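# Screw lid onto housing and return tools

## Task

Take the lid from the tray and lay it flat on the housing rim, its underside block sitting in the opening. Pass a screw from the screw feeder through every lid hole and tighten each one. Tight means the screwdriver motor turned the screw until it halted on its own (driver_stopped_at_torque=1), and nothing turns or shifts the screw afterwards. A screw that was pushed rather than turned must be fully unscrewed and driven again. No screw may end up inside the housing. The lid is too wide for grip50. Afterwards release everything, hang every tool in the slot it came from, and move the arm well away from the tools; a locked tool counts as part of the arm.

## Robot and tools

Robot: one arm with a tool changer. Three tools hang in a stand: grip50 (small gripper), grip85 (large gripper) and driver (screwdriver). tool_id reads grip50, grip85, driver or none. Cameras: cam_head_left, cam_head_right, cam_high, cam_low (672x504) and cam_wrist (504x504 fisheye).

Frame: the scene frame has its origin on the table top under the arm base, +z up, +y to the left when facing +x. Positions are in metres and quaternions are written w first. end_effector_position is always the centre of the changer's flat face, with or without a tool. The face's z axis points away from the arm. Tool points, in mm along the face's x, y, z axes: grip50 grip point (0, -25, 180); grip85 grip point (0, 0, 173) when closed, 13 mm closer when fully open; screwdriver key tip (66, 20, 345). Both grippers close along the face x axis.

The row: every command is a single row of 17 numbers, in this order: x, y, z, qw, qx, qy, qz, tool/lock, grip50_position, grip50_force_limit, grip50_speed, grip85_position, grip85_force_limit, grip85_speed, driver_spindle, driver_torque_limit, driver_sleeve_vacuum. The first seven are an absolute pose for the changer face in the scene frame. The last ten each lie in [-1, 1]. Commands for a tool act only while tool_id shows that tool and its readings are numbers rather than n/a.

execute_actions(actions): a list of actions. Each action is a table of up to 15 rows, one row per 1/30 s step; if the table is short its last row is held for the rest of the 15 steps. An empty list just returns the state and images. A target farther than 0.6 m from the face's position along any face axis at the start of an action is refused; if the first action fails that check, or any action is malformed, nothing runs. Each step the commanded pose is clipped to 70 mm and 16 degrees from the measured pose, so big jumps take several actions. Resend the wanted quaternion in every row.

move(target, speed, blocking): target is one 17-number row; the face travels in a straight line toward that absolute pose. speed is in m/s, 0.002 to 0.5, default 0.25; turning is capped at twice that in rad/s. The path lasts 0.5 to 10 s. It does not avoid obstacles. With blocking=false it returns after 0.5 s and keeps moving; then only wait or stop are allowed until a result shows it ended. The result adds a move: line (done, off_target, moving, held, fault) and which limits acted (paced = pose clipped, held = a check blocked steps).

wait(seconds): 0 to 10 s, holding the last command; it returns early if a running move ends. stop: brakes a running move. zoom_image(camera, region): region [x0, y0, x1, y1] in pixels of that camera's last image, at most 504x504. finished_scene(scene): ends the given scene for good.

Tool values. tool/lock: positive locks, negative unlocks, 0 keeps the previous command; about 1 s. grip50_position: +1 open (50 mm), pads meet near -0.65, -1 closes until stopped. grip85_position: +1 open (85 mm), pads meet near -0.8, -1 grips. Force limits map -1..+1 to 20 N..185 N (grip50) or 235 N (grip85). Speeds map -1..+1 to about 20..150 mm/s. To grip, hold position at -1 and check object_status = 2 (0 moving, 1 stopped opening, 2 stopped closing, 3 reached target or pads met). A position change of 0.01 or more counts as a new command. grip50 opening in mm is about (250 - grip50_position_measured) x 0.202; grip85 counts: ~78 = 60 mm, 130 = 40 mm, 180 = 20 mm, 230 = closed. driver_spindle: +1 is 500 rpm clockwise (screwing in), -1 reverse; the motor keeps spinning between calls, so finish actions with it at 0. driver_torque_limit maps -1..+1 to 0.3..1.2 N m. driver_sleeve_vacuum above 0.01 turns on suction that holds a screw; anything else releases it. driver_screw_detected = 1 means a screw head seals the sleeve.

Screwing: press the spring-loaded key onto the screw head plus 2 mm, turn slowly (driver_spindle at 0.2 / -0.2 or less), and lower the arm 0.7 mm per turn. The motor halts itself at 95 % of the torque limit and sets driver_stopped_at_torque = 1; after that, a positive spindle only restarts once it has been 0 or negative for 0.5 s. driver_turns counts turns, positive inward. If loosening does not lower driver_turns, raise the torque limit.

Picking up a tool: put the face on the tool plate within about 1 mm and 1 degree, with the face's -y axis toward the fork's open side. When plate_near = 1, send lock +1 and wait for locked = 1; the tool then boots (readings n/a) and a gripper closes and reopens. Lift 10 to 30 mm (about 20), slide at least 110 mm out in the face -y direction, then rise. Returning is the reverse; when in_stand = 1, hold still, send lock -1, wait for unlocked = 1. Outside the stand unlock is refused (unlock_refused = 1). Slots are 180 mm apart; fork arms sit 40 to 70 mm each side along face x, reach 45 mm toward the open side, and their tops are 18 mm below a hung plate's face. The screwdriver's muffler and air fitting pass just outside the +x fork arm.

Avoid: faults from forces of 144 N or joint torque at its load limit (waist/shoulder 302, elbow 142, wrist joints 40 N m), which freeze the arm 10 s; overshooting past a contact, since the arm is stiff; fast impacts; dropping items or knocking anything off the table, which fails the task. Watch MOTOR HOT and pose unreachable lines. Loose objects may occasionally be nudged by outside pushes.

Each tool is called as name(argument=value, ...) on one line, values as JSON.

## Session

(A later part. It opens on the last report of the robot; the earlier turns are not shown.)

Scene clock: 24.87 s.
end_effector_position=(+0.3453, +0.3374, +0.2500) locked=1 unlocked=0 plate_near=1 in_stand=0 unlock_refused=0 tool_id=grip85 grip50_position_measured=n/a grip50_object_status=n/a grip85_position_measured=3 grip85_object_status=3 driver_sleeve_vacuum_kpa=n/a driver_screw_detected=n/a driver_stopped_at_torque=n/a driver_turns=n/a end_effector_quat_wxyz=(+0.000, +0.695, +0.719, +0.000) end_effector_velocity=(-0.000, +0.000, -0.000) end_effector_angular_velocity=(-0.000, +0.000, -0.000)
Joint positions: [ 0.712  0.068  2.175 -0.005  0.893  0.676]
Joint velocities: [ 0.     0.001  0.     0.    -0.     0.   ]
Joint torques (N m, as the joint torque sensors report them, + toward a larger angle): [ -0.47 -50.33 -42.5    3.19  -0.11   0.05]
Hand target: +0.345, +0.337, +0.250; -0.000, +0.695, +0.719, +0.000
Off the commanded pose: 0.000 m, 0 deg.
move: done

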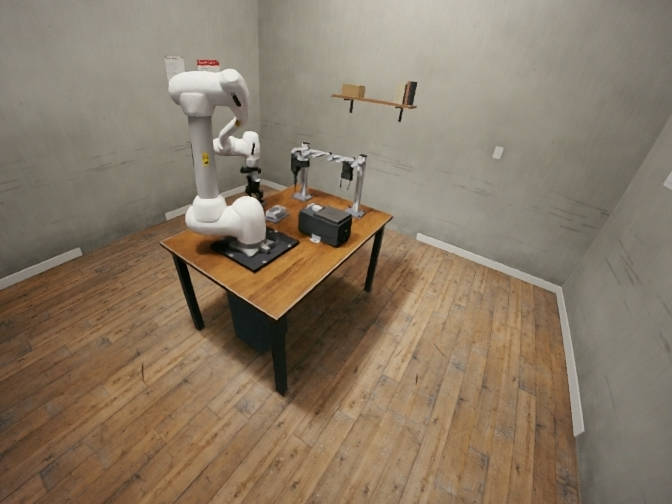

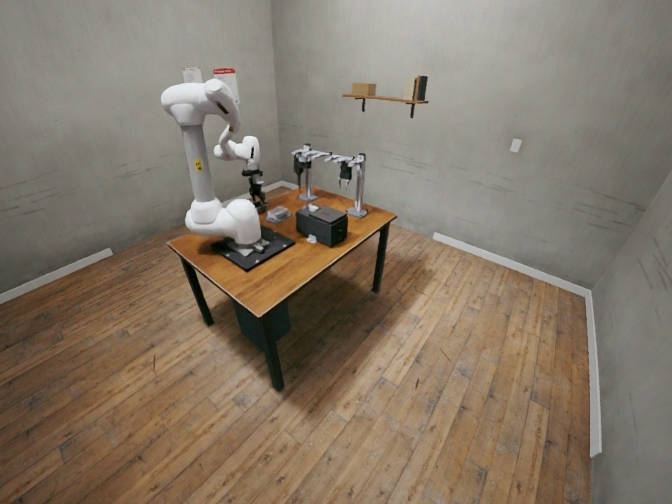

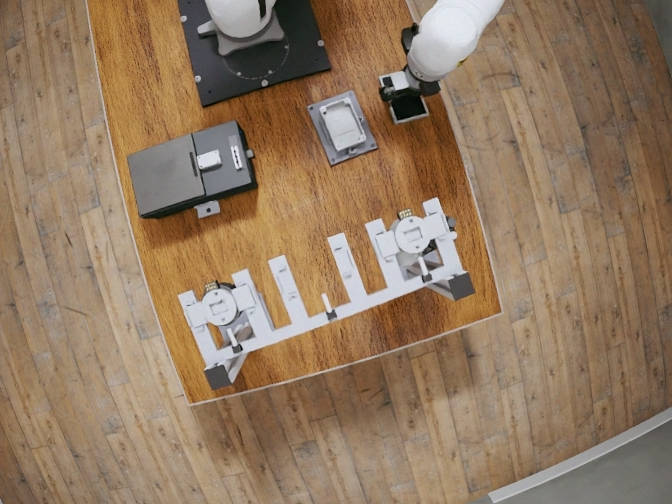

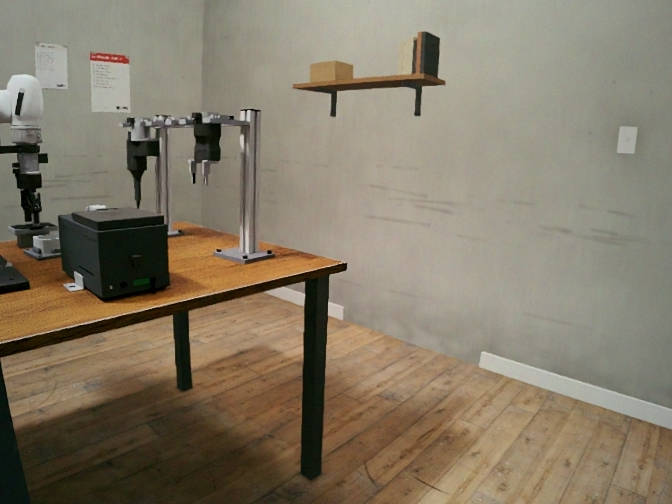

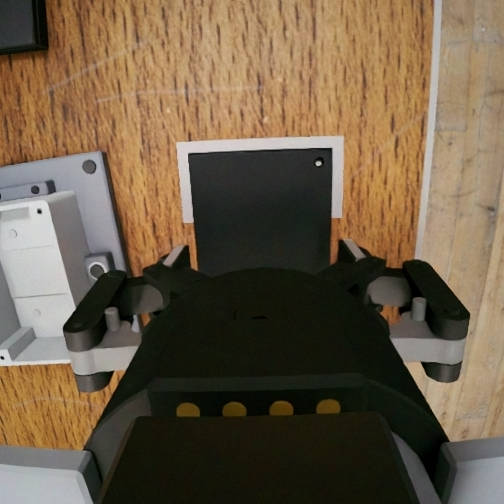

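execute_actions(actions=[])

Scene clock: 25.43 s.
end_effector_position=(+0.3453, +0.3374, +0.2500) locked=1 unlocked=0 plate_near=1 in_stand=0 unlock_refused=0 tool_id=grip85 grip50_position_measured=n/a grip50_object_status=n/a grip85_position_measured=3 grip85_object_status=3 driver_sleeve_vacuum_kpa=n/a driver_screw_detected=n/a driver_stopped_at_torque=n/a driver_turns=n/a end_effector_quat_wxyz=(+0.000, +0.695, +0.719, +0.000) end_effector_velocity=(-0.000, +0.000, -0.000) end_effector_angular_velocity=(+0.000, +0.001, +0.000)
Joint positions: [ 0.712  0.068  2.175 -0.005  0.893  0.676]
Joint velocities: [ 0.     0.     0.     0.001  0.    -0.001]
Joint torques (N m, as the joint torque sensors report them, + toward a larger angle): [ -0.46 -49.25 -43.01   3.36  -0.2   -0.15]
Hand target: +0.345, +0.337, +0.250; -0.000, +0.695, +0.719, +0.000
Off the commanded pose: 0.000 m, 0 deg.

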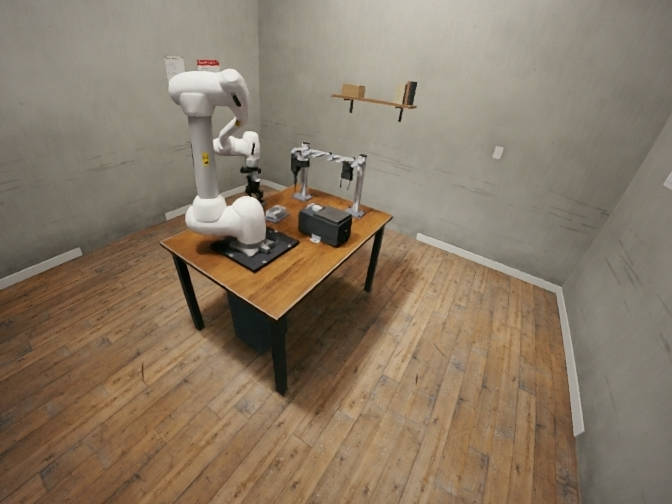

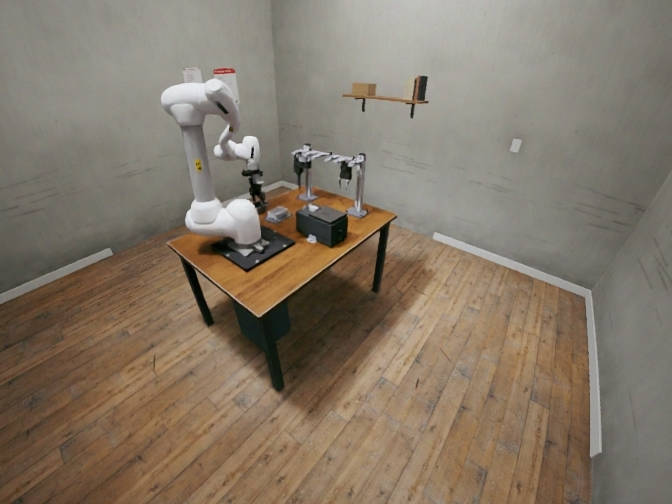

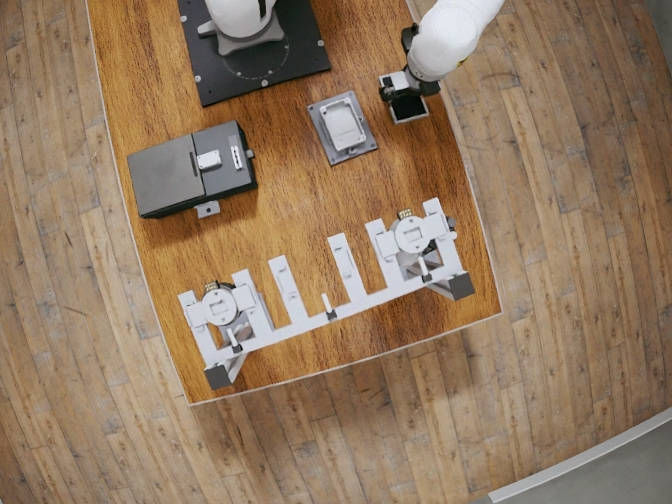

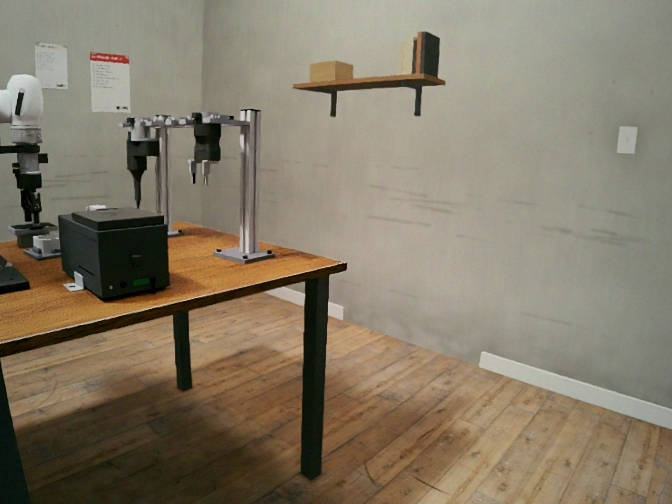

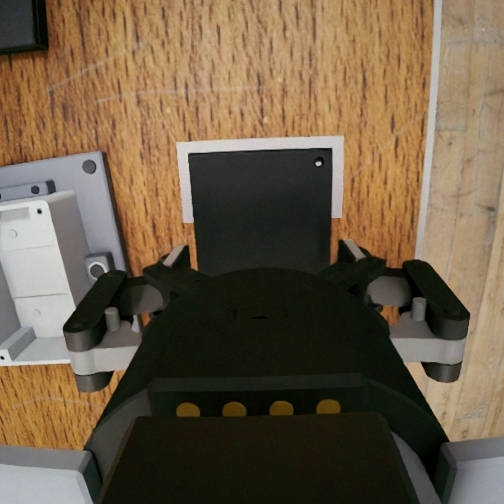

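move(target=[0.3453,0.3372,0.243,0,0.6953,0.7187,0,0,0,0,0,1,-0.5,-1,0,0,0], speed=0.03)

zoom_image(camera="cam_low", region=[5, 200, 65, 250])

zoom_image(camera="cam_wrist", region=[140, 120, 392, 300])

Scene clock: 26.33 s.
end_effector_position=(+0.3453, +0.3372, +0.2430) locked=1 unlocked=0 plate_near=1 in_stand=0 unlock_refused=0 tool_id=grip85 grip50_position_measured=n/a grip50_object_status=n/a grip85_position_measured=3 grip85_object_status=3 driver_sleeve_vacuum_kpa=n/a driver_screw_detected=n/a driver_stopped_at_torque=n/a driver_turns=n/a end_effector_quat_wxyz=(-0.000, +0.695, +0.719, +0.000) end_effector_velocity=(-0.000, -0.000, -0.000) end_effector_angular_velocity=(-0.001, -0.000, +0.000)
Joint positions: [ 0.711  0.077  2.182 -0.005  0.878  0.676]
Joint velocities: [-0.    -0.     0.    -0.001  0.     0.   ]
Joint torques (N m, as the joint torque sensors report them, + toward a larger angle): [ -0.37 -49.31 -42.38   3.29  -0.35  -0.07]
Hand target: +0.345, +0.337, +0.243; -0.000, +0.695, +0.719, +0.000
Off the commanded pose: 0.000 m, 0 deg.
move: done

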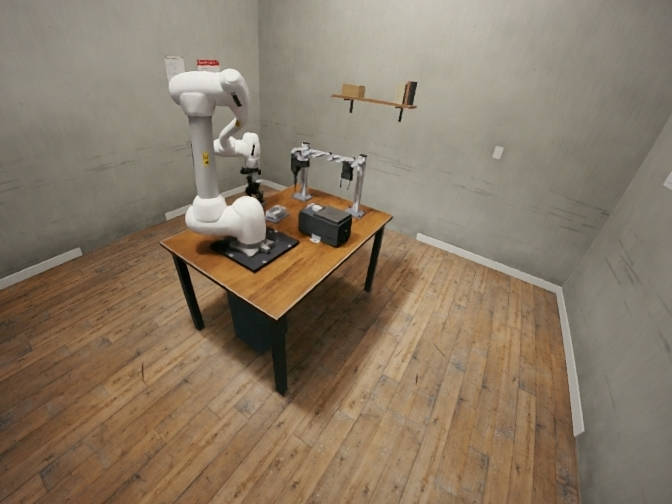

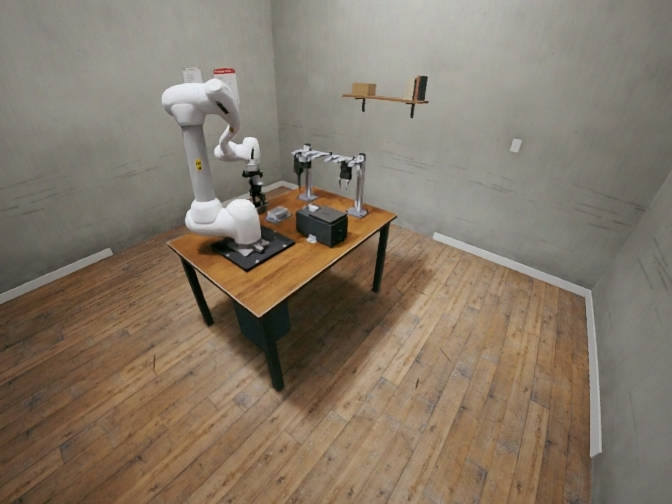

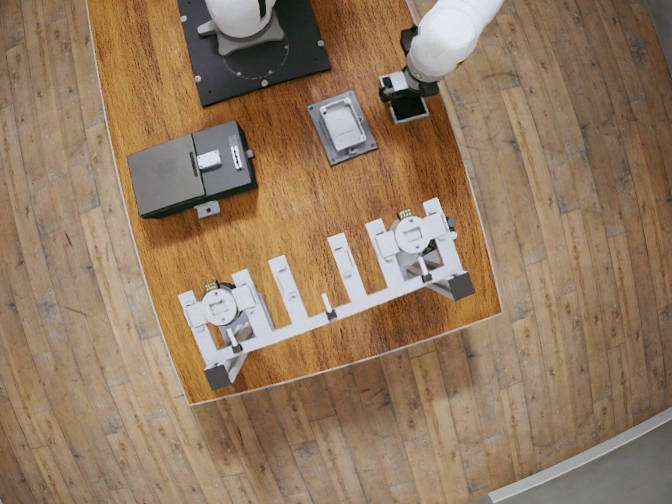

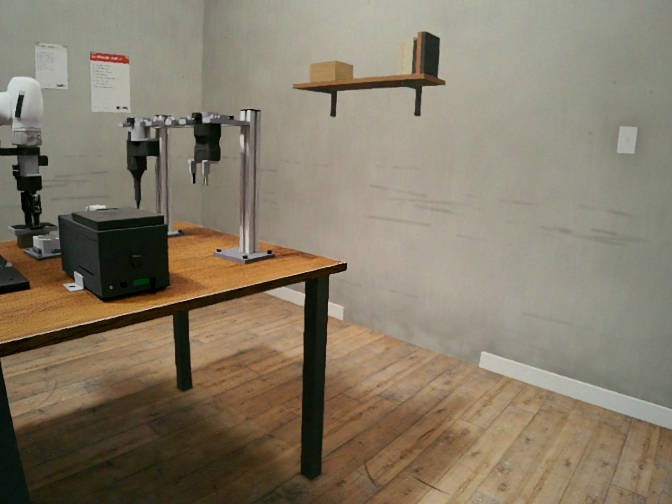

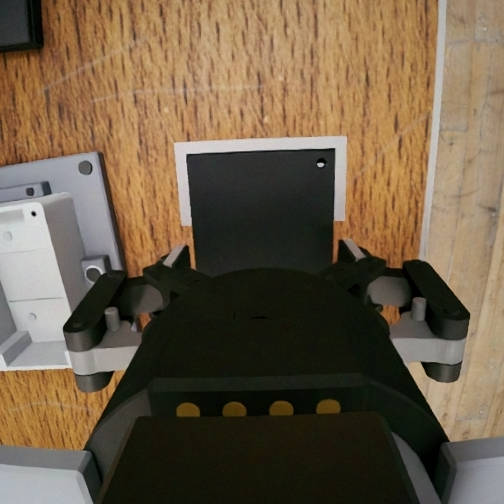

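Region (5, 200, 65, 250) of cam_low's 672x504 image, scaled by 8.400, with more detail than that image has.

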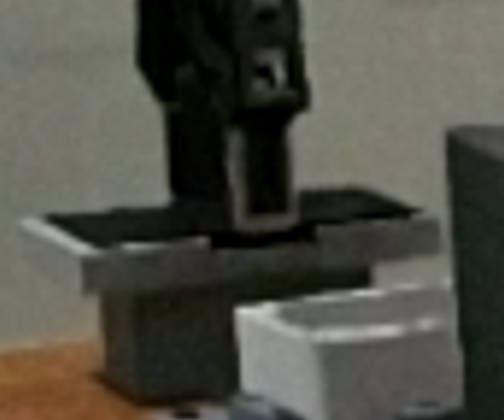

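Region (140, 120, 392, 300) of cam_wrist's 504x504 image, scaled by 2.000, with more detail than that image has; it fills the top 360 rows of this view, and the rest is white.

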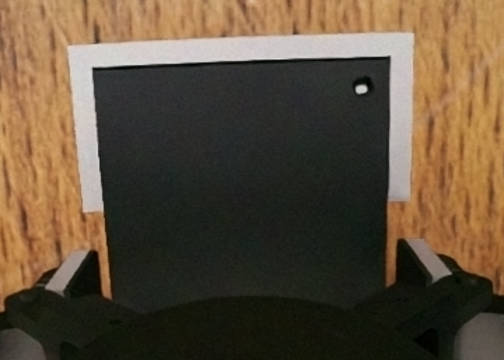

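move(target=[0.3453,0.3372,0.2395,0,0.6953,0.7187,0,0,0,0,0,1,-0.5,-1,0,0,0], speed=0.02)

zoom_image(camera="cam_low", region=[5, 200, 65, 250])

Scene clock: 27.23 s.
end_effector_position=(+0.3453, +0.3372, +0.2395) locked=1 unlocked=0 plate_near=1 in_stand=0 unlock_refused=0 tool_id=grip85 grip50_position_measured=n/a grip50_object_status=n/a grip85_position_measured=3 grip85_object_status=3 driver_sleeve_vacuum_kpa=n/a driver_screw_detected=n/a driver_stopped_at_torque=n/a driver_turns=n/a end_effector_quat_wxyz=(-0.000, +0.695, +0.719, +0.000) end_effector_velocity=(+0.000, -0.001, -0.000) end_effector_angular_velocity=(-0.001, +0.001, -0.001)
Joint positions: [ 0.711  0.081  2.185 -0.005  0.87   0.676]
Joint velocities: [-0.001  0.     0.    -0.     0.001 -0.   ]
Joint torques (N m, as the joint torque sensors report them, + toward a larger angle): [  0.5  -50.09 -41.94   3.4   -0.16  -0.02]
Hand target: +0.345, +0.337, +0.239; -0.000, +0.695, +0.719, +0.000
Off the commanded pose: 0.000 m, 0 deg.
move: done

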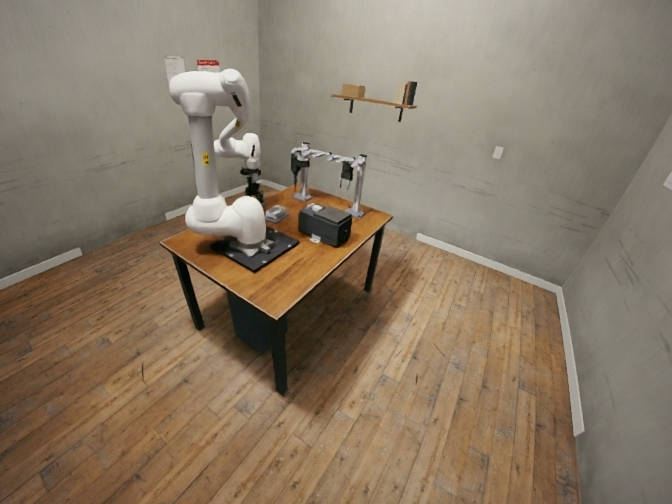

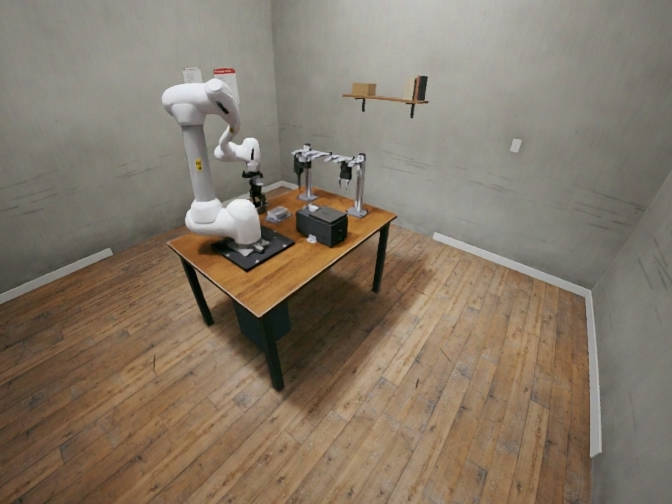

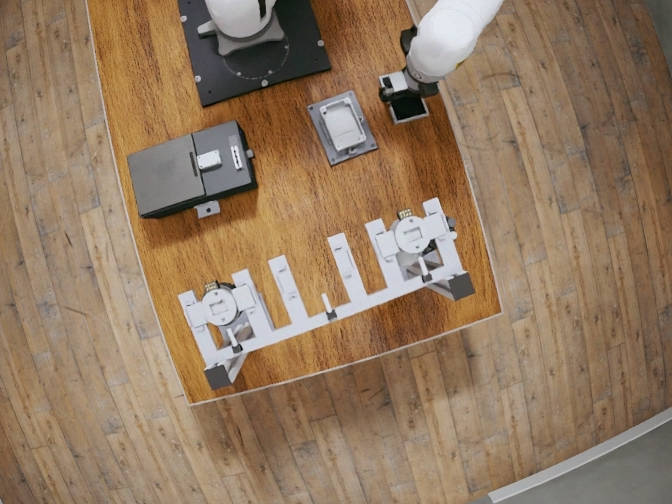

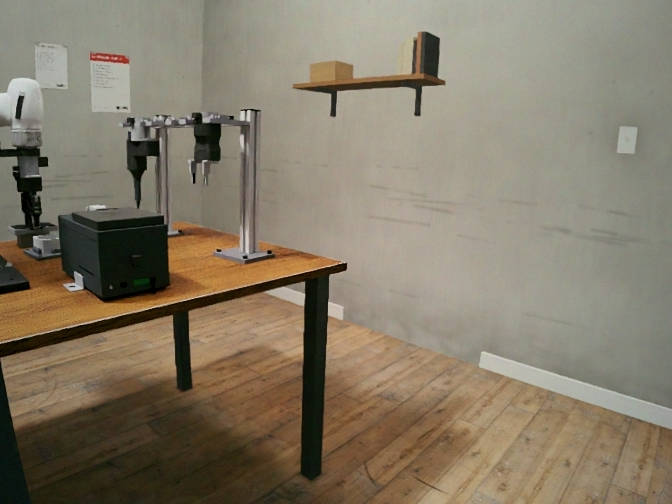

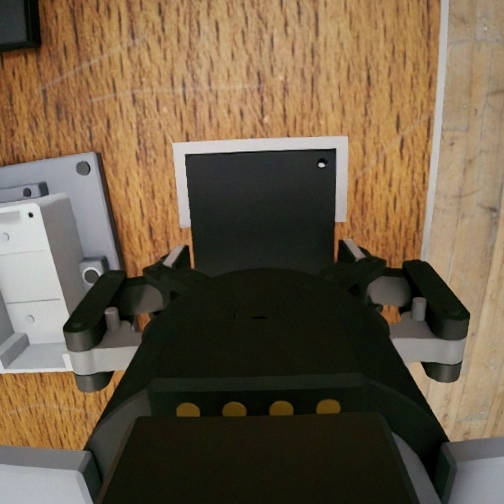

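Region (5, 200, 65, 250) of cam_low's 672x504 image, scaled by 8.400, with more detail than that image has.

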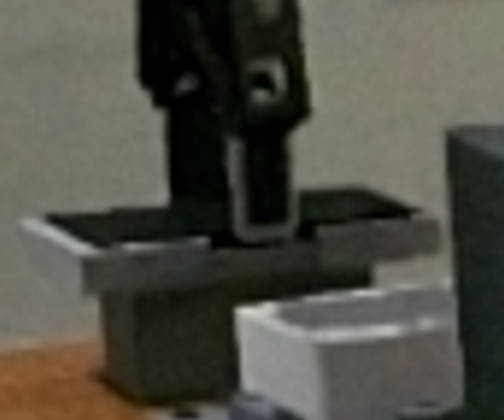

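execute_actions(actions=[[[0.3453,0.3372,0.2388,0,0.6953,0.7187,0,0,0,0,0,1,-0.5,-1,0,0,0],[0.3453,0.3372,0.2388,0,0.6953,0.7187,0,0,0,0,0,1,-0.5,-1,0,0,0],[0.3453,0.3372,0.2388,0,0.6953,0.7187,0,0,0,0,0,1,-0.5,-1,0,0,0],[0.3453,0.3372,0.2388,0,0.6953,0.7187,0,0,0,0,0,1,-0.5,-1,0,0,0],[0.3453,0.3372,0.2388,0,0.6953,0.7187,0,0,0,0,0,1,-0.5,-1,0,0,0],[0.3453,0.3372,0.2388,0,0.6953,0.7187,0,0,0,0,0,-1,-0.5,-1,0,0,0]],[[0.3453,0.3372,0.2388,0,0.6953,0.7187,0,0,0,0,0,-1,-0.5,-1,0,0,0]]])

zoom_image(camera="cam_low", region=[5, 200, 65, 250])

Scene clock: 28.47 s.
end_effector_position=(+0.3453, +0.3372, +0.2388) locked=1 unlocked=0 plate_near=1 in_stand=0 unlock_refused=0 tool_id=grip85 grip50_position_measured=n/a grip50_object_status=n/a grip85_position_measured=24 grip85_object_status=2 driver_sleeve_vacuum_kpa=n/a driver_screw_detected=n/a driver_stopped_at_torque=n/a driver_turns=n/a end_effector_quat_wxyz=(+0.000, +0.695, +0.719, -0.000) end_effector_velocity=(+0.000, -0.000, +0.000) end_effector_angular_velocity=(-0.000, +0.000, -0.001)
Joint positions: [ 0.711  0.082  2.186 -0.005  0.869  0.676]
Joint velocities: [-0.    -0.    -0.     0.     0.001  0.   ]
Joint torques (N m, as the joint torque sensors report them, + toward a larger angle): [ -1.15 -24.23 -26.75   3.44  -4.44   0.16]
Hand target: +0.345, +0.337, +0.239; -0.000, +0.695, +0.719, -0.000
Off the commanded pose: 0.000 m, 0 deg.
Step readings (end_effector_position; steps 1 to 15: 1st action; 16 to 30: 2nd action):
0: (+0.3453, +0.3372, +0.2395)
1: (+0.3453, +0.3372, +0.2395)
2: (+0.3453, +0.3372, +0.2392)
4: (+0.3453, +0.3372, +0.2389)
8: (+0.3453, +0.3372, +0.2388)
15: (+0.3453, +0.3372, +0.2388)
16: (+0.3453, +0.3372, +0.2388)
17: (+0.3453, +0.3372, +0.2388)
19: (+0.3453, +0.3372, +0.2388)
23: (+0.3453, +0.3372, +0.2388)
30: end_effector_position above

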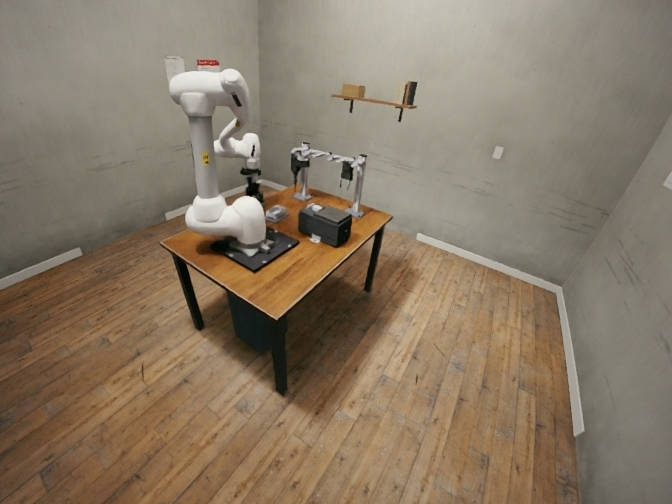

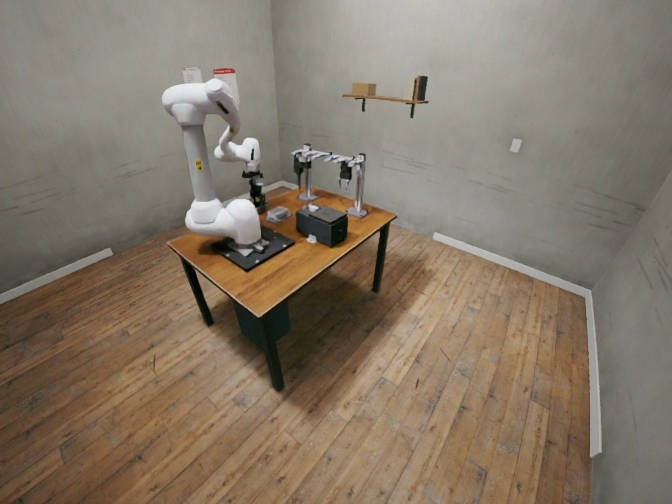

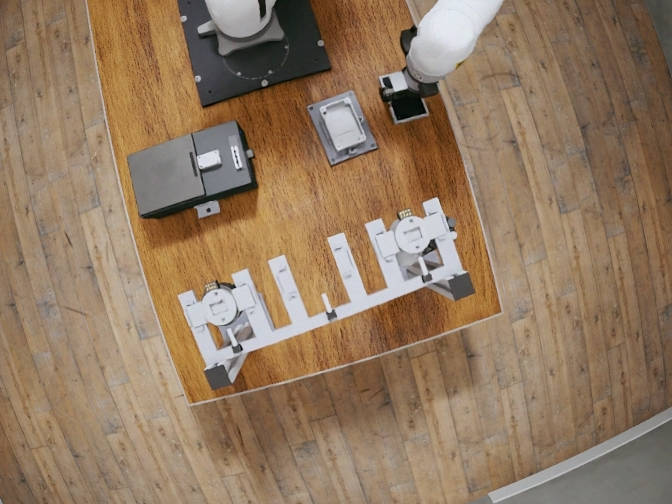

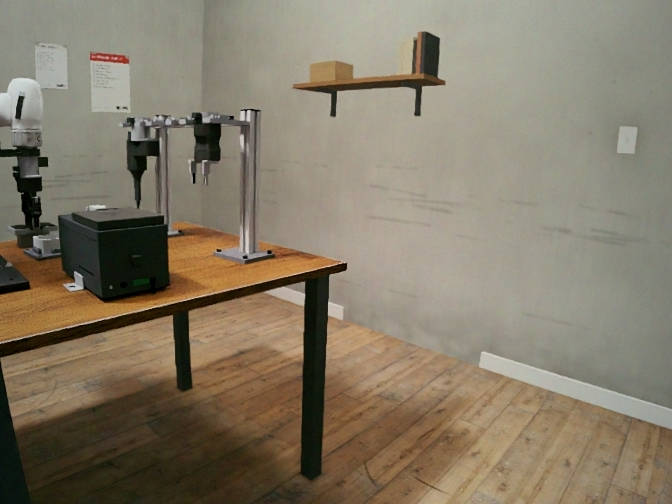

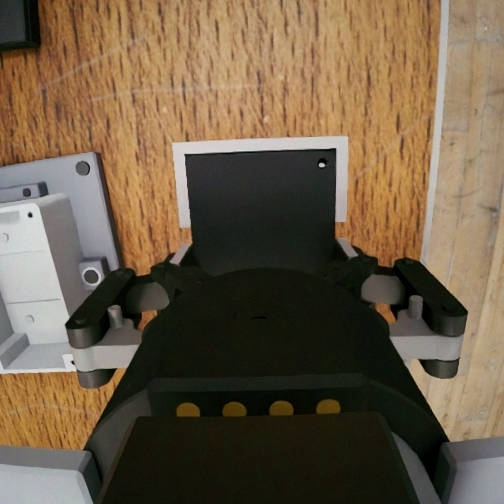

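Region (5, 200, 65, 250) of cam_low's 672x504 image, scaled by 8.400, with more detail than that image has.

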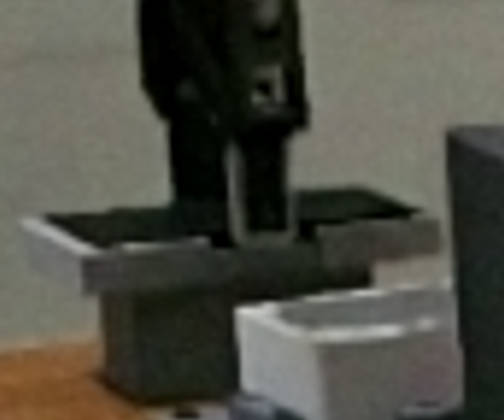

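move(target=[0.3453,0.3372,0.28,0,0.6953,0.7187,0,0,0,0,0,-1,-0.5,-1,0,0,0], speed=0.06)

zoom_image(camera="cam_low", region=[5, 190, 65, 250])

Scene clock: 29.53 s.
end_effector_position=(+0.3452, +0.3371, +0.2800) locked=1 unlocked=0 plate_near=1 in_stand=0 unlock_refused=0 tool_id=grip85 grip50_position_measured=n/a grip50_object_status=n/a grip85_position_measured=24 grip85_object_status=2 driver_sleeve_vacuum_kpa=n/a driver_screw_detected=n/a driver_stopped_at_torque=n/a driver_turns=n/a end_effector_quat_wxyz=(+0.000, +0.695, +0.719, -0.000) end_effector_velocity=(-0.000, -0.000, +0.000) end_effector_angular_velocity=(-0.001, -0.000, +0.001)
Joint positions: [ 0.712  0.033  2.146 -0.005  0.957  0.676]
Joint velocities: [ 0.    -0.    -0.    -0.001  0.002  0.   ]
Joint torques (N m, as the joint torque sensors report them, + toward a larger angle): [ -1.75 -46.51 -45.15   3.77  -0.34   0.05]
Hand target: +0.345, +0.337, +0.280; +0.000, +0.695, +0.719, -0.000
Off the commanded pose: 0.000 m, 0 deg.
move: done

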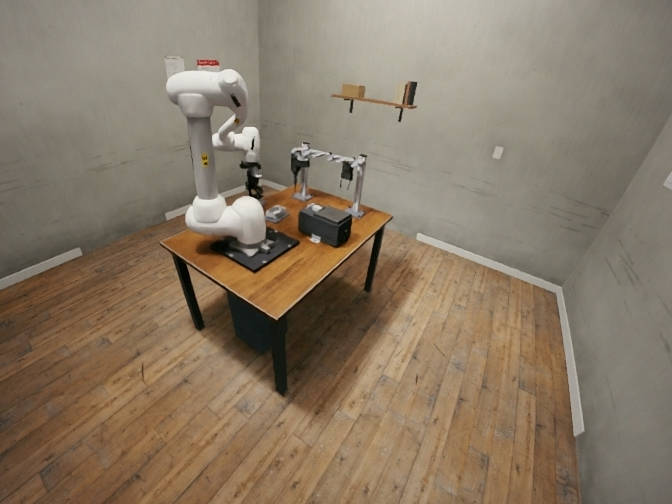

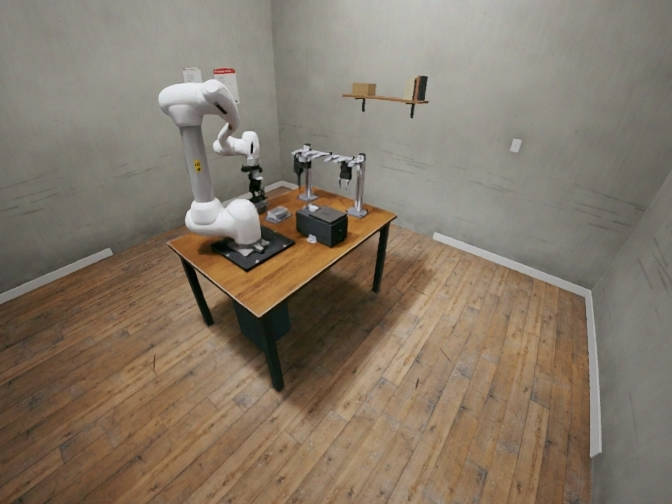

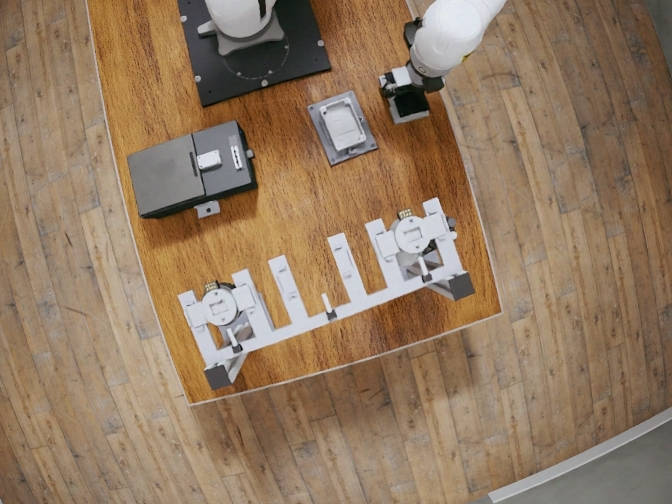

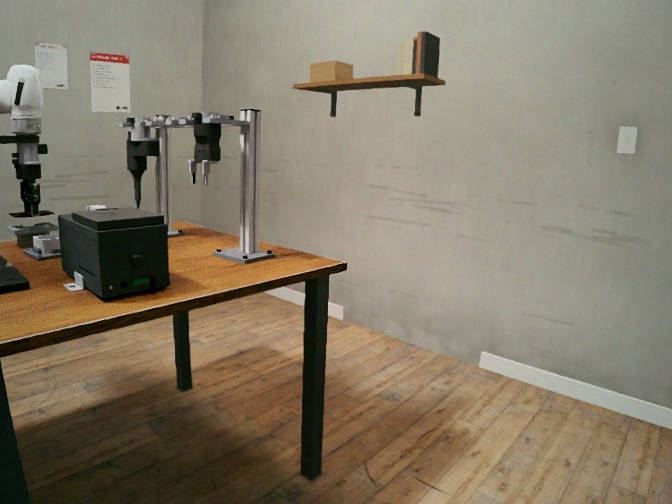

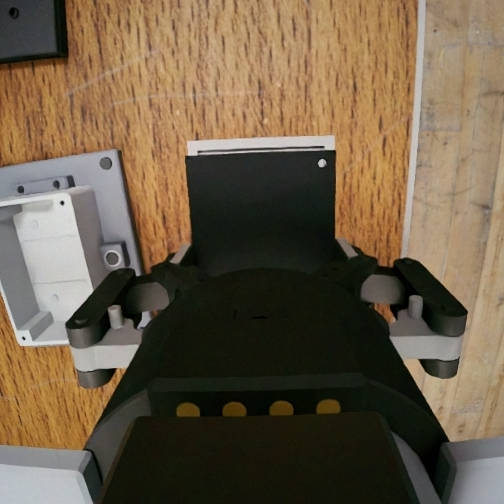

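Region (5, 190, 65, 250) of cam_low's 672x504 image, scaled by 8.400, with more detail than that image has.

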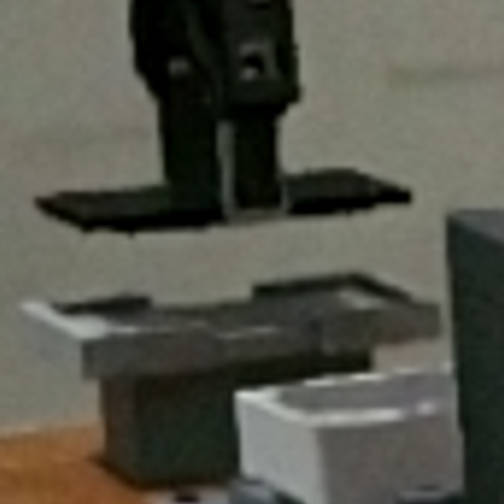

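move(target=[0.3761,0.1671,0.252,0,0.6724,0.7402,0,0,0,0,0,-1,-0.5,-1,0,0,0], speed=0.15)

zoom_image(camera="cam_wrist", region=[140, 100, 392, 300])

zoom_image(camera="cam_low", region=[15, 200, 75, 260])

Scene clock: 31.23 s.
end_effector_position=(+0.3764, +0.1670, +0.2519) locked=1 unlocked=0 plate_near=1 in_stand=0 unlock_refused=0 tool_id=grip85 grip50_position_measured=n/a grip50_object_status=n/a grip85_position_measured=24 grip85_object_status=2 driver_sleeve_vacuum_kpa=n/a driver_screw_detected=n/a driver_stopped_at_torque=n/a driver_turns=n/a end_effector_quat_wxyz=(+0.000, +0.672, +0.740, -0.000) end_effector_velocity=(+0.000, -0.001, -0.000) end_effector_angular_velocity=(+0.001, -0.000, -0.000)
Joint positions: [ 0.342 -0.049  2.29  -0.003  0.895  0.242]
Joint velocities: [-0.002  0.     0.     0.001 -0.001 -0.002]
Joint torques (N m, as the joint torque sensors report them, + toward a larger angle): [  1.85 -37.74 -43.29   3.56  -0.26   0.12]
Hand target: +0.376, +0.167, +0.252; +0.000, +0.672, +0.740, -0.000
Off the commanded pose: 0.000 m, 0 deg.
move: done

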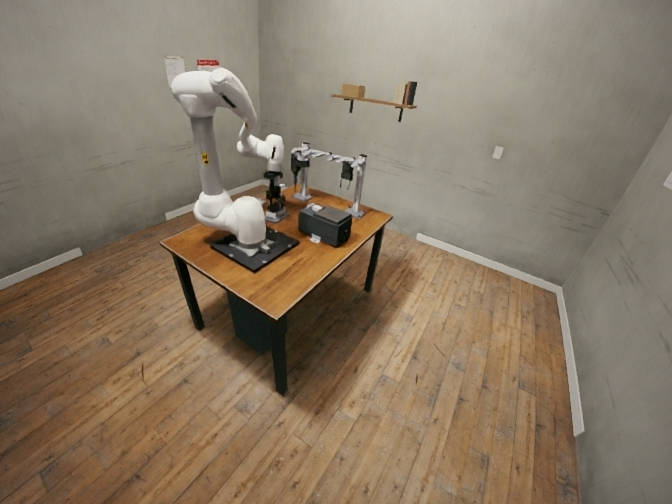

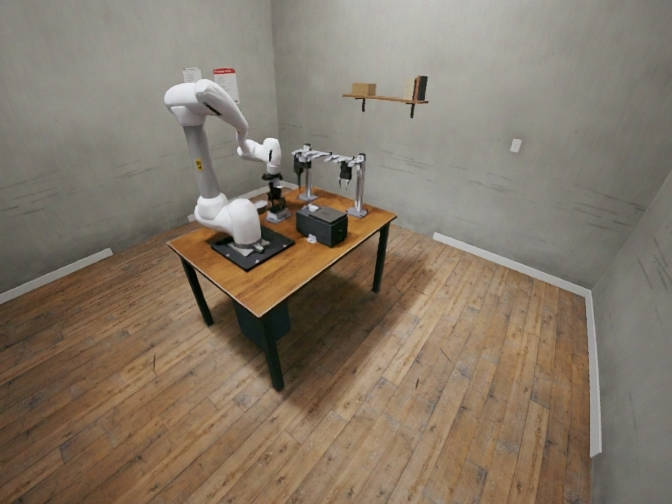

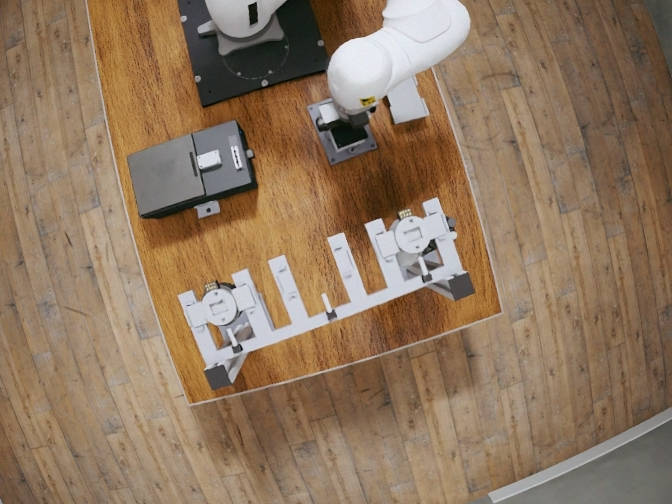

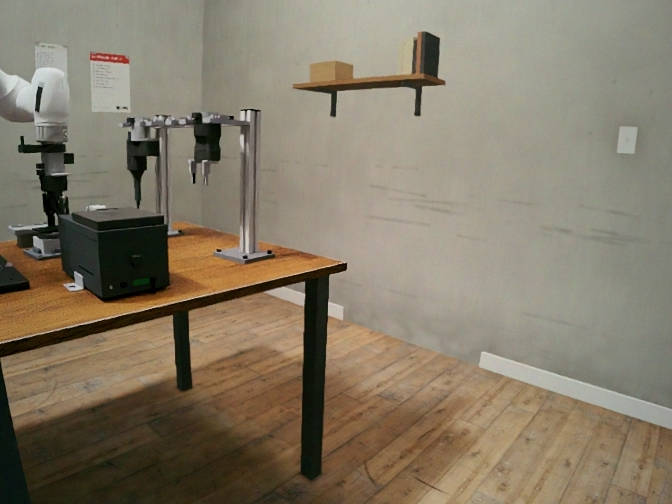

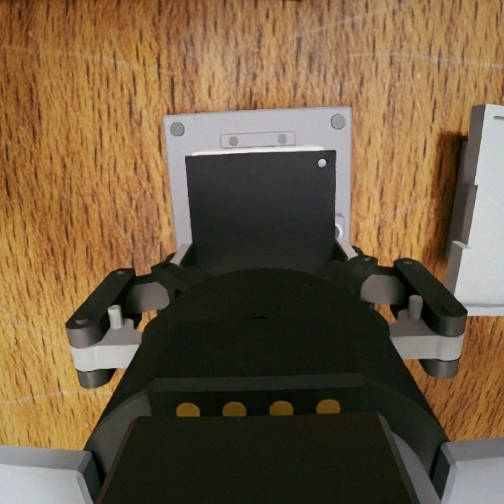

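Region (140, 100, 392, 300) of cam_wrist's 504x504 image, scaled by 2.000, with more detail than that image has; it fills the top 400 rows of this view, and the rest is white.

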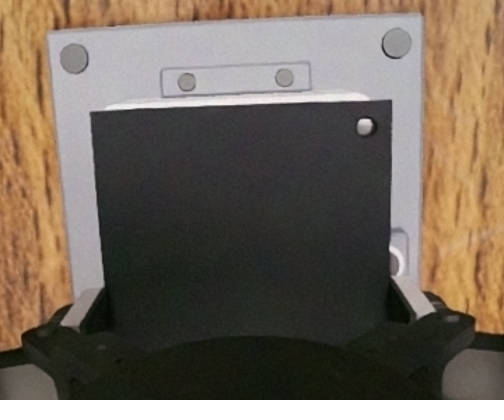

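Region (15, 200, 75, 260) of cam_low's 672x504 image, scaled by 8.400, with more detail than that image has.

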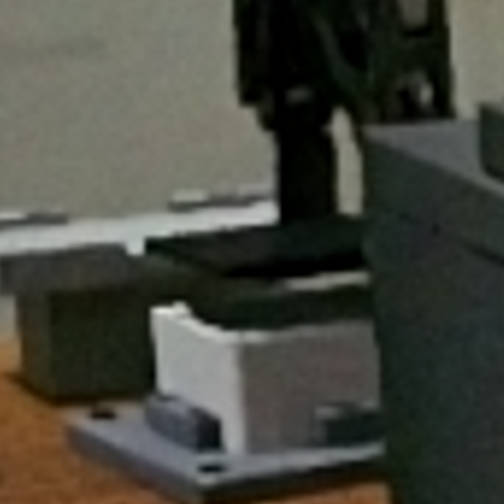

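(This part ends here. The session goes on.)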